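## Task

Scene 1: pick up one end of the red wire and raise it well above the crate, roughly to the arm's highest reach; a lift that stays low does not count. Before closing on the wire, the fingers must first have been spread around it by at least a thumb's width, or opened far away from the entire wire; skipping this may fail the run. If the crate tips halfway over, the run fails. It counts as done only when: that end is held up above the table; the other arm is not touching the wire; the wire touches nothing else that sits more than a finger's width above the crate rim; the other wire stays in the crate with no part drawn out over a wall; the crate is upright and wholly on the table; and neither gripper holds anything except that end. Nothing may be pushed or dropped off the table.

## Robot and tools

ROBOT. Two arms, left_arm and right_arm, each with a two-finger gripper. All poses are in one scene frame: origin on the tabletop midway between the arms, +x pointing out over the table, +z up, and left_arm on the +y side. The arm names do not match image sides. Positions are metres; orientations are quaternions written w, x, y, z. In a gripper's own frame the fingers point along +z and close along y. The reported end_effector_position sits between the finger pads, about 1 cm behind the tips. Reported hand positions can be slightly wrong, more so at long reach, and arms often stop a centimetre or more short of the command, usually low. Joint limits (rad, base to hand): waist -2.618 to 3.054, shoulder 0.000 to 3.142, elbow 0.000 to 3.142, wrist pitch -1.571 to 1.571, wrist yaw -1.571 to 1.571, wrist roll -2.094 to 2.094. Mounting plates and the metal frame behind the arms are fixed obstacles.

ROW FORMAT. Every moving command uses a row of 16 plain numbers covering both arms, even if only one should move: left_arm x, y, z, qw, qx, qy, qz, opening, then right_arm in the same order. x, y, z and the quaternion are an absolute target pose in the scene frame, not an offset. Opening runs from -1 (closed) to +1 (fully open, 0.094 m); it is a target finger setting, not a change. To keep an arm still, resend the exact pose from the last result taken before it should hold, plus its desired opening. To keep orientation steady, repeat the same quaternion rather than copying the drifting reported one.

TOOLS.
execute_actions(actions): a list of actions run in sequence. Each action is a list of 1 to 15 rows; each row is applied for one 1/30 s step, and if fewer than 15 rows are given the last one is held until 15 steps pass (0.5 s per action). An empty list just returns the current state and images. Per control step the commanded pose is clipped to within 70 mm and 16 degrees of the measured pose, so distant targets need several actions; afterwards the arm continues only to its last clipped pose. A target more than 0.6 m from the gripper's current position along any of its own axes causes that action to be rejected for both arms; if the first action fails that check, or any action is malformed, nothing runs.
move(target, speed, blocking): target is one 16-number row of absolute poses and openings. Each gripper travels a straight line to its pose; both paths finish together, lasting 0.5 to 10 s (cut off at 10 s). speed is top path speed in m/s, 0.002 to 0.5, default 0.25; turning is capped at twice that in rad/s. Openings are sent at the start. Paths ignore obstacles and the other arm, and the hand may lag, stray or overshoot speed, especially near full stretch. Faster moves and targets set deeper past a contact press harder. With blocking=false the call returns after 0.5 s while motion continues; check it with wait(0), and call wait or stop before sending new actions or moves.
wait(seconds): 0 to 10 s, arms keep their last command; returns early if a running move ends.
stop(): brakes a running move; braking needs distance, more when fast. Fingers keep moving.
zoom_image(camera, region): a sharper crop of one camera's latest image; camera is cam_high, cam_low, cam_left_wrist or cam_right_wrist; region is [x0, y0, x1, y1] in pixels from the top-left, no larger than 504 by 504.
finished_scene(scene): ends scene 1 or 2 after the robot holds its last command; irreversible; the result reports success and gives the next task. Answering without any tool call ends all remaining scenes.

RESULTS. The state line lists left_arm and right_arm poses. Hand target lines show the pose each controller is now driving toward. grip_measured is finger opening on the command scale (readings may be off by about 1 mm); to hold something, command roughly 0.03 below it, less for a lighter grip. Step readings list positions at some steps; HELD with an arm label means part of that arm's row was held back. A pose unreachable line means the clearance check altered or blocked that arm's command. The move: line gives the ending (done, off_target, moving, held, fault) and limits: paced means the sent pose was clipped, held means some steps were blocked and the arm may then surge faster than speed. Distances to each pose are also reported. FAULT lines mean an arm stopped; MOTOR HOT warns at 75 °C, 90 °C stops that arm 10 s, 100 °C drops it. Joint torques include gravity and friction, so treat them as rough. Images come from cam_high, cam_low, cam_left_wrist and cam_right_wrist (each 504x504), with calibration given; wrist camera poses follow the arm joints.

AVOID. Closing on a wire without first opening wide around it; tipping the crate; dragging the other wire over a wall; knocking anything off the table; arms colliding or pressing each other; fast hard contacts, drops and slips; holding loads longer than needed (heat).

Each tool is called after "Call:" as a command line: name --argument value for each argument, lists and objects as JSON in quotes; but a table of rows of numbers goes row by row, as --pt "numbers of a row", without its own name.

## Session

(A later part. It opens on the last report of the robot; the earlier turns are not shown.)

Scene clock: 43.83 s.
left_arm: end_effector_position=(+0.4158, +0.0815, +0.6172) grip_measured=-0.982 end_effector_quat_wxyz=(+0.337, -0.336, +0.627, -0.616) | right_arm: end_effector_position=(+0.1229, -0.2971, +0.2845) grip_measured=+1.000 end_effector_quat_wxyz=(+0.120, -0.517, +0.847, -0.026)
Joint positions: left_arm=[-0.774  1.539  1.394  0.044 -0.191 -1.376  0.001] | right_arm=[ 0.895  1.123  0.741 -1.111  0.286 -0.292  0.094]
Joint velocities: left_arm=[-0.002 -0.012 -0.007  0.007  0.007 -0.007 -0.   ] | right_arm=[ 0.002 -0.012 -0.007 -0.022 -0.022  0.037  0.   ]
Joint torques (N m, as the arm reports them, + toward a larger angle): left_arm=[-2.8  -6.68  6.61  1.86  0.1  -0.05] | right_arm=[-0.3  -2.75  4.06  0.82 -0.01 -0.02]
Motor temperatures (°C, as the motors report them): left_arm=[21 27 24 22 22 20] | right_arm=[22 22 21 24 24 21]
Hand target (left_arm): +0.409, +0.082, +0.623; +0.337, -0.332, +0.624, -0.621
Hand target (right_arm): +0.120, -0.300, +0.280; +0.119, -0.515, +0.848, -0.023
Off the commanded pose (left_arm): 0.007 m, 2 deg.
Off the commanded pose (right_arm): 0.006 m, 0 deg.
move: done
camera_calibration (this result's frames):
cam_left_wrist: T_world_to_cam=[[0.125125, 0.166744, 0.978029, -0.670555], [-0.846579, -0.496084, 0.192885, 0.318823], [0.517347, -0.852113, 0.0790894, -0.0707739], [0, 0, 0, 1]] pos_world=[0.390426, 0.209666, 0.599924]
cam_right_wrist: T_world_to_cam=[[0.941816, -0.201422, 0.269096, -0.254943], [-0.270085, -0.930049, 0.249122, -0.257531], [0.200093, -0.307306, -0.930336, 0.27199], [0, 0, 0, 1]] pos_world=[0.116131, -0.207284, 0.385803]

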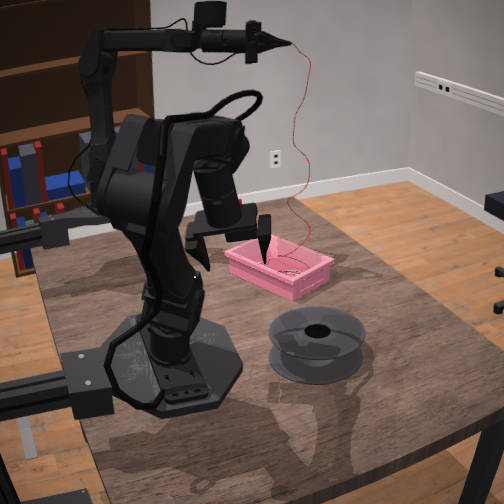

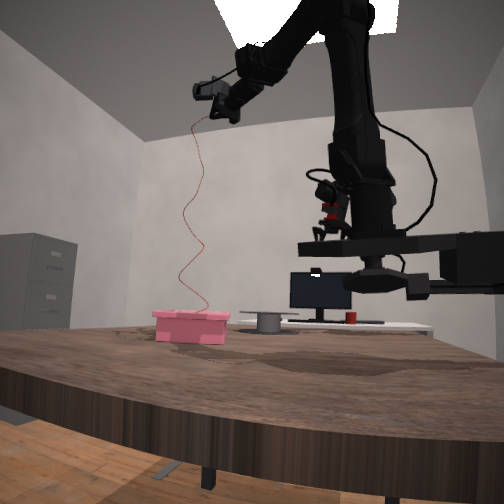

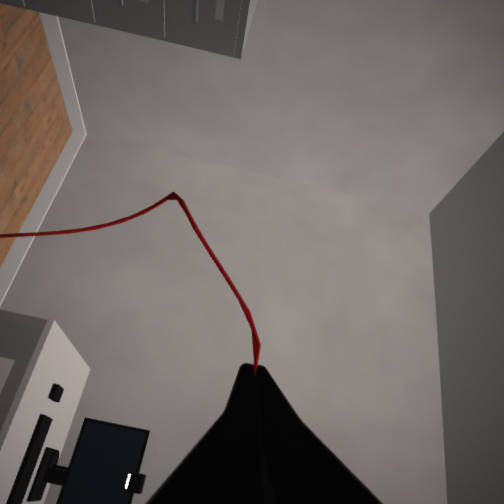

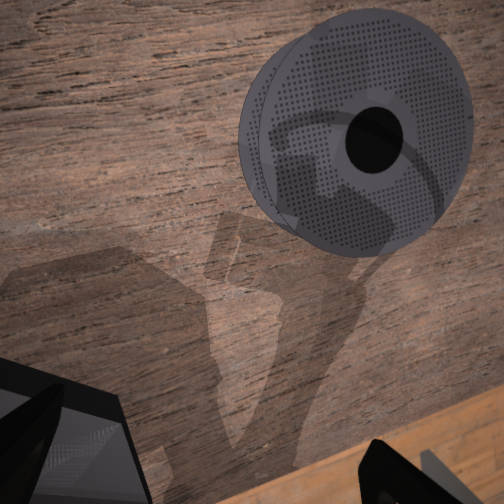

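Call:
move --target '[0.38,0.10,0.85,0.402,-0.232,0.442,-0.766,-1,0.12,-0.3,0.28,0.119,-0.515,0.848,-0.023,1]' --speed 0.15

Call:
zoom_image --camera "cam_high" --region '[200, 150, 360, 310]'

Scene clock: 48.30 s.
left_arm: end_effector_position=(+0.3819, +0.1107, +0.8468) grip_measured=-0.982 end_effector_quat_wxyz=(-0.405, +0.249, -0.435, +0.765) | right_arm: end_effector_position=(+0.1229, -0.2971, +0.2845) grip_measured=+1.000 end_effector_quat_wxyz=(+0.120, -0.517, +0.847, -0.026)
Joint positions: left_arm=[-0.853  1.674  1.96   0.146 -0.156 -1.305  0.001] | right_arm=[ 0.895  1.123  0.741 -1.111  0.286 -0.292  0.094]
Joint velocities: left_arm=[-0.007  0.012 -0.002 -0.022 -0.007 -0.007  0.001] | right_arm=[-0.002 -0.002 -0.012 -0.066  0.007 -0.081  0.   ]
Joint torques (N m, as the arm reports them, + toward a larger angle): left_arm=[-2.73 -3.69  7.58  1.28  0.34  0.13] | right_arm=[-0.22 -2.67  3.95  0.85 -0.01 -0.02]
Motor temperatures (°C, as the motors report them): left_arm=[21 26 24 22 22 20] | right_arm=[22 22 21 24 24 21]
Hand target (left_arm): +0.379, +0.101, +0.849; -0.404, +0.236, -0.440, +0.766
Hand target (right_arm): +0.120, -0.300, +0.280; +0.119, -0.515, +0.848, -0.023
Off the commanded pose (left_arm): 0.011 m, 2 deg.
Off the commanded pose (right_arm): 0.006 m, 0 deg.
move: off_target (left_arm)
camera_calibration (this result's frames):
cam_left_wrist: T_world_to_cam=[[-0.273892, 0.466898, 0.840826, -0.66035], [-0.881106, -0.47227, -0.0247687, 0.455168], [0.385533, -0.747641, 0.540738, -0.398641], [0, 0, 0, 1]] pos_world=[0.373876, 0.225238, 0.782074]
cam_right_wrist: T_world_to_cam=[[0.941816, -0.201422, 0.269096, -0.254943], [-0.270085, -0.930049, 0.249122, -0.257531], [0.200093, -0.307306, -0.930336, 0.27199], [0, 0, 0, 1]] pos_world=[0.116131, -0.207284, 0.385803]

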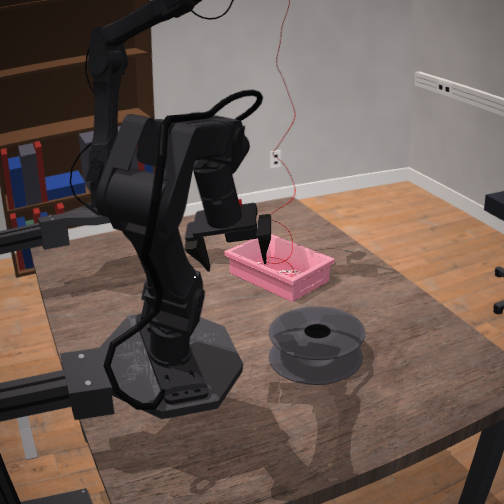

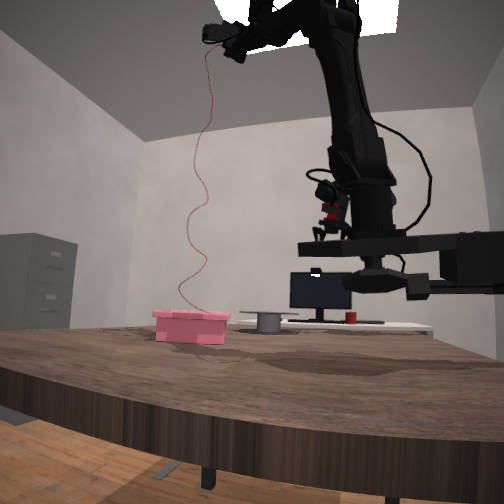

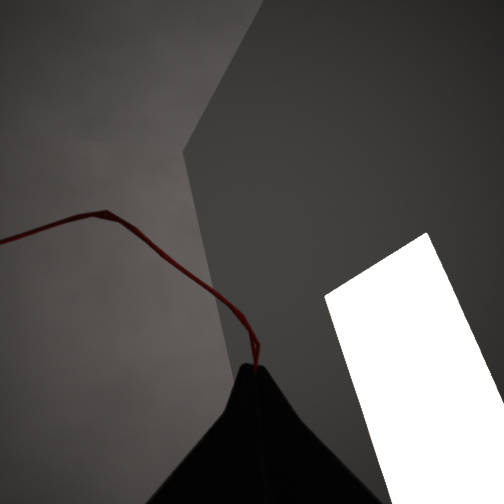

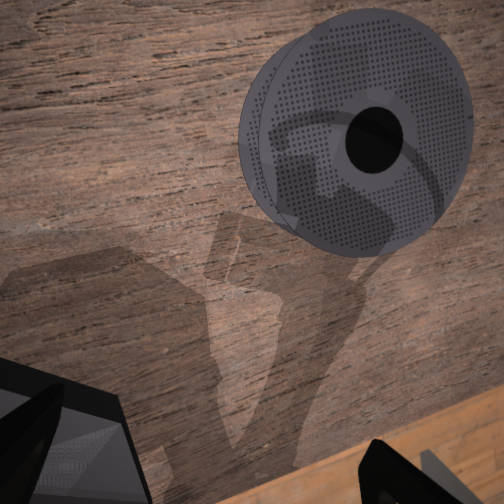

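Region (200, 150, 360, 310) of cam_high's 504x504 image, scaled by 3.150, with more detail than that image has.

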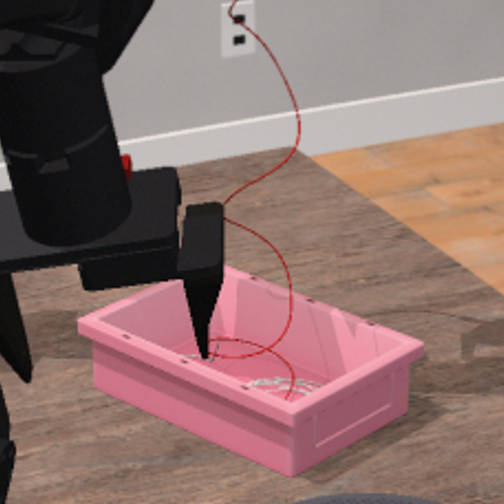

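Call:
move --target '[0.33,0.12,1.0,0.442,-0.139,0.266,-0.843,-1,0.12,-0.3,0.28,0.119,-0.515,0.848,-0.023,1]' --speed 0.13

Call:
zoom_image --camera "cam_high" --region '[200, 150, 360, 310]'

Scene clock: 52.50 s.
left_arm: end_effector_position=(+0.3286, +0.1310, +0.9810) grip_measured=-0.982 end_effector_quat_wxyz=(-0.447, +0.147, -0.246, +0.847) | right_arm: end_effector_position=(+0.1229, -0.2971, +0.2845) grip_measured=+1.000 end_effector_quat_wxyz=(+0.120, -0.517, +0.847, -0.026)
Joint positions: left_arm=[-0.925  2.115  2.842  0.155 -0.063 -1.218  0.001] | right_arm=[ 0.895  1.123  0.741 -1.111  0.286 -0.292  0.094]
Joint velocities: left_arm=[-0.002  0.007 -0.002  0.022  0.022  0.022 -0.001] | right_arm=[-0.007  0.002 -0.002  0.066 -0.007  0.066  0.   ]
Joint torques (N m, as the arm reports them, + toward a larger angle): left_arm=[-2.72 -4.77  5.07  0.59  0.36  0.07] | right_arm=[-0.17 -2.77  3.95  0.85  0.01 -0.01]
Motor temperatures (°C, as the motors report them): left_arm=[21 26 24 22 22 21] | right_arm=[22 22 21 24 24 21]
Hand target (left_arm): +0.322, +0.125, +0.983; -0.447, +0.134, -0.244, +0.850
Hand target (right_arm): +0.120, -0.300, +0.280; +0.119, -0.515, +0.848, -0.023
Off the commanded pose (left_arm): 0.022 m, 3 deg.
Off the commanded pose (right_arm): 0.006 m, 0 deg.
elbow stopped short (left arm): the move would have taken joint 3 (elbow) straighter than the controller allows; a more bent joint 3 avoids this.
move: off_target (left_arm)
camera_calibration (this result's frames):
cam_left_wrist: T_world_to_cam=[[-0.547706, 0.646908, 0.530592, -0.426512], [-0.828275, -0.508848, -0.234593, 0.614366], [0.11823, -0.567964, 0.814517, -0.639846], [0, 0, 0, 1]] pos_world=[0.35091, 0.225123, 0.891595]
cam_right_wrist: T_world_to_cam=[[0.941816, -0.201422, 0.269096, -0.254943], [-0.270085, -0.930049, 0.249122, -0.257531], [0.200093, -0.307306, -0.930336, 0.27199], [0, 0, 0, 1]] pos_world=[0.116131, -0.207284, 0.385803]

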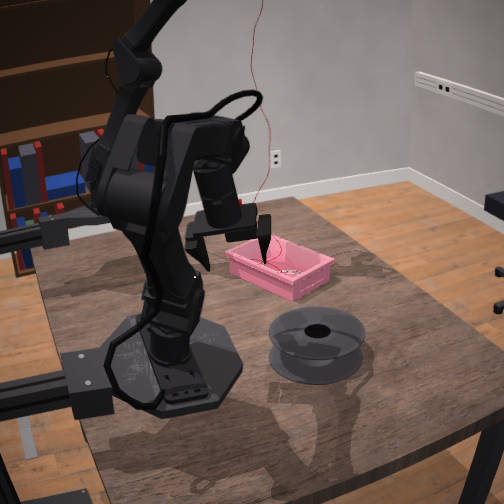

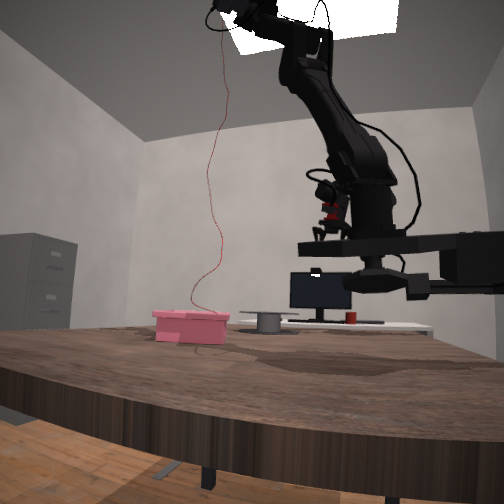

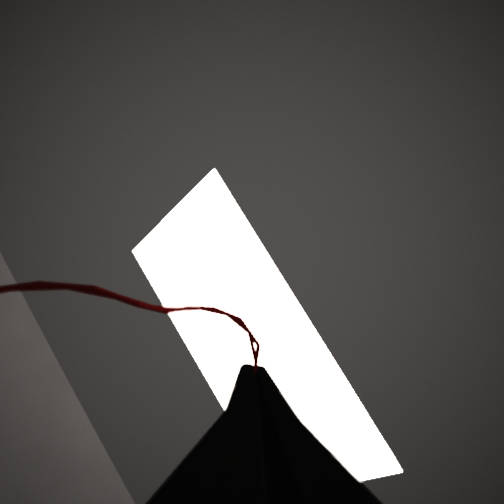

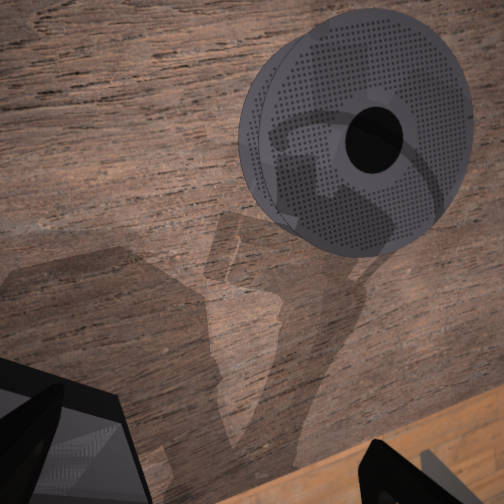

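Region (200, 150, 360, 310) of cam_high's 504x504 image, scaled by 3.150, with more detail than that image has.

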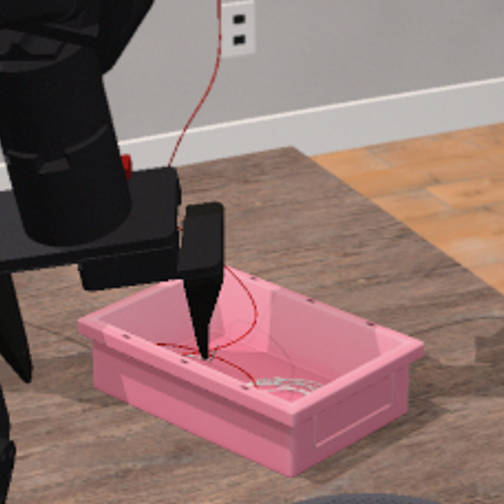

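Call:
zoom_image --camera "cam_low" --region '[170, 0, 300, 90]'

Region (170, 0, 300, 90) of cam_low's 504x504 image, scaled by 3.877, with more detail than that image has; it fills the top 349 rows of this view, and the rest is white.

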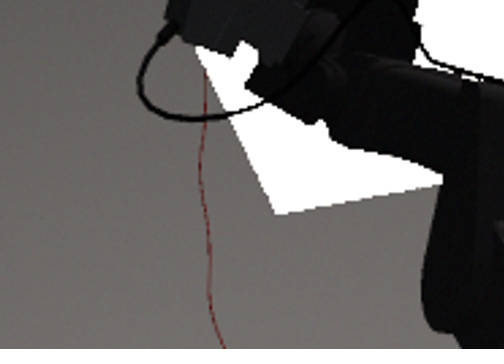

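Call:
finished_scene --scene 1

The scene is finished: the task was done.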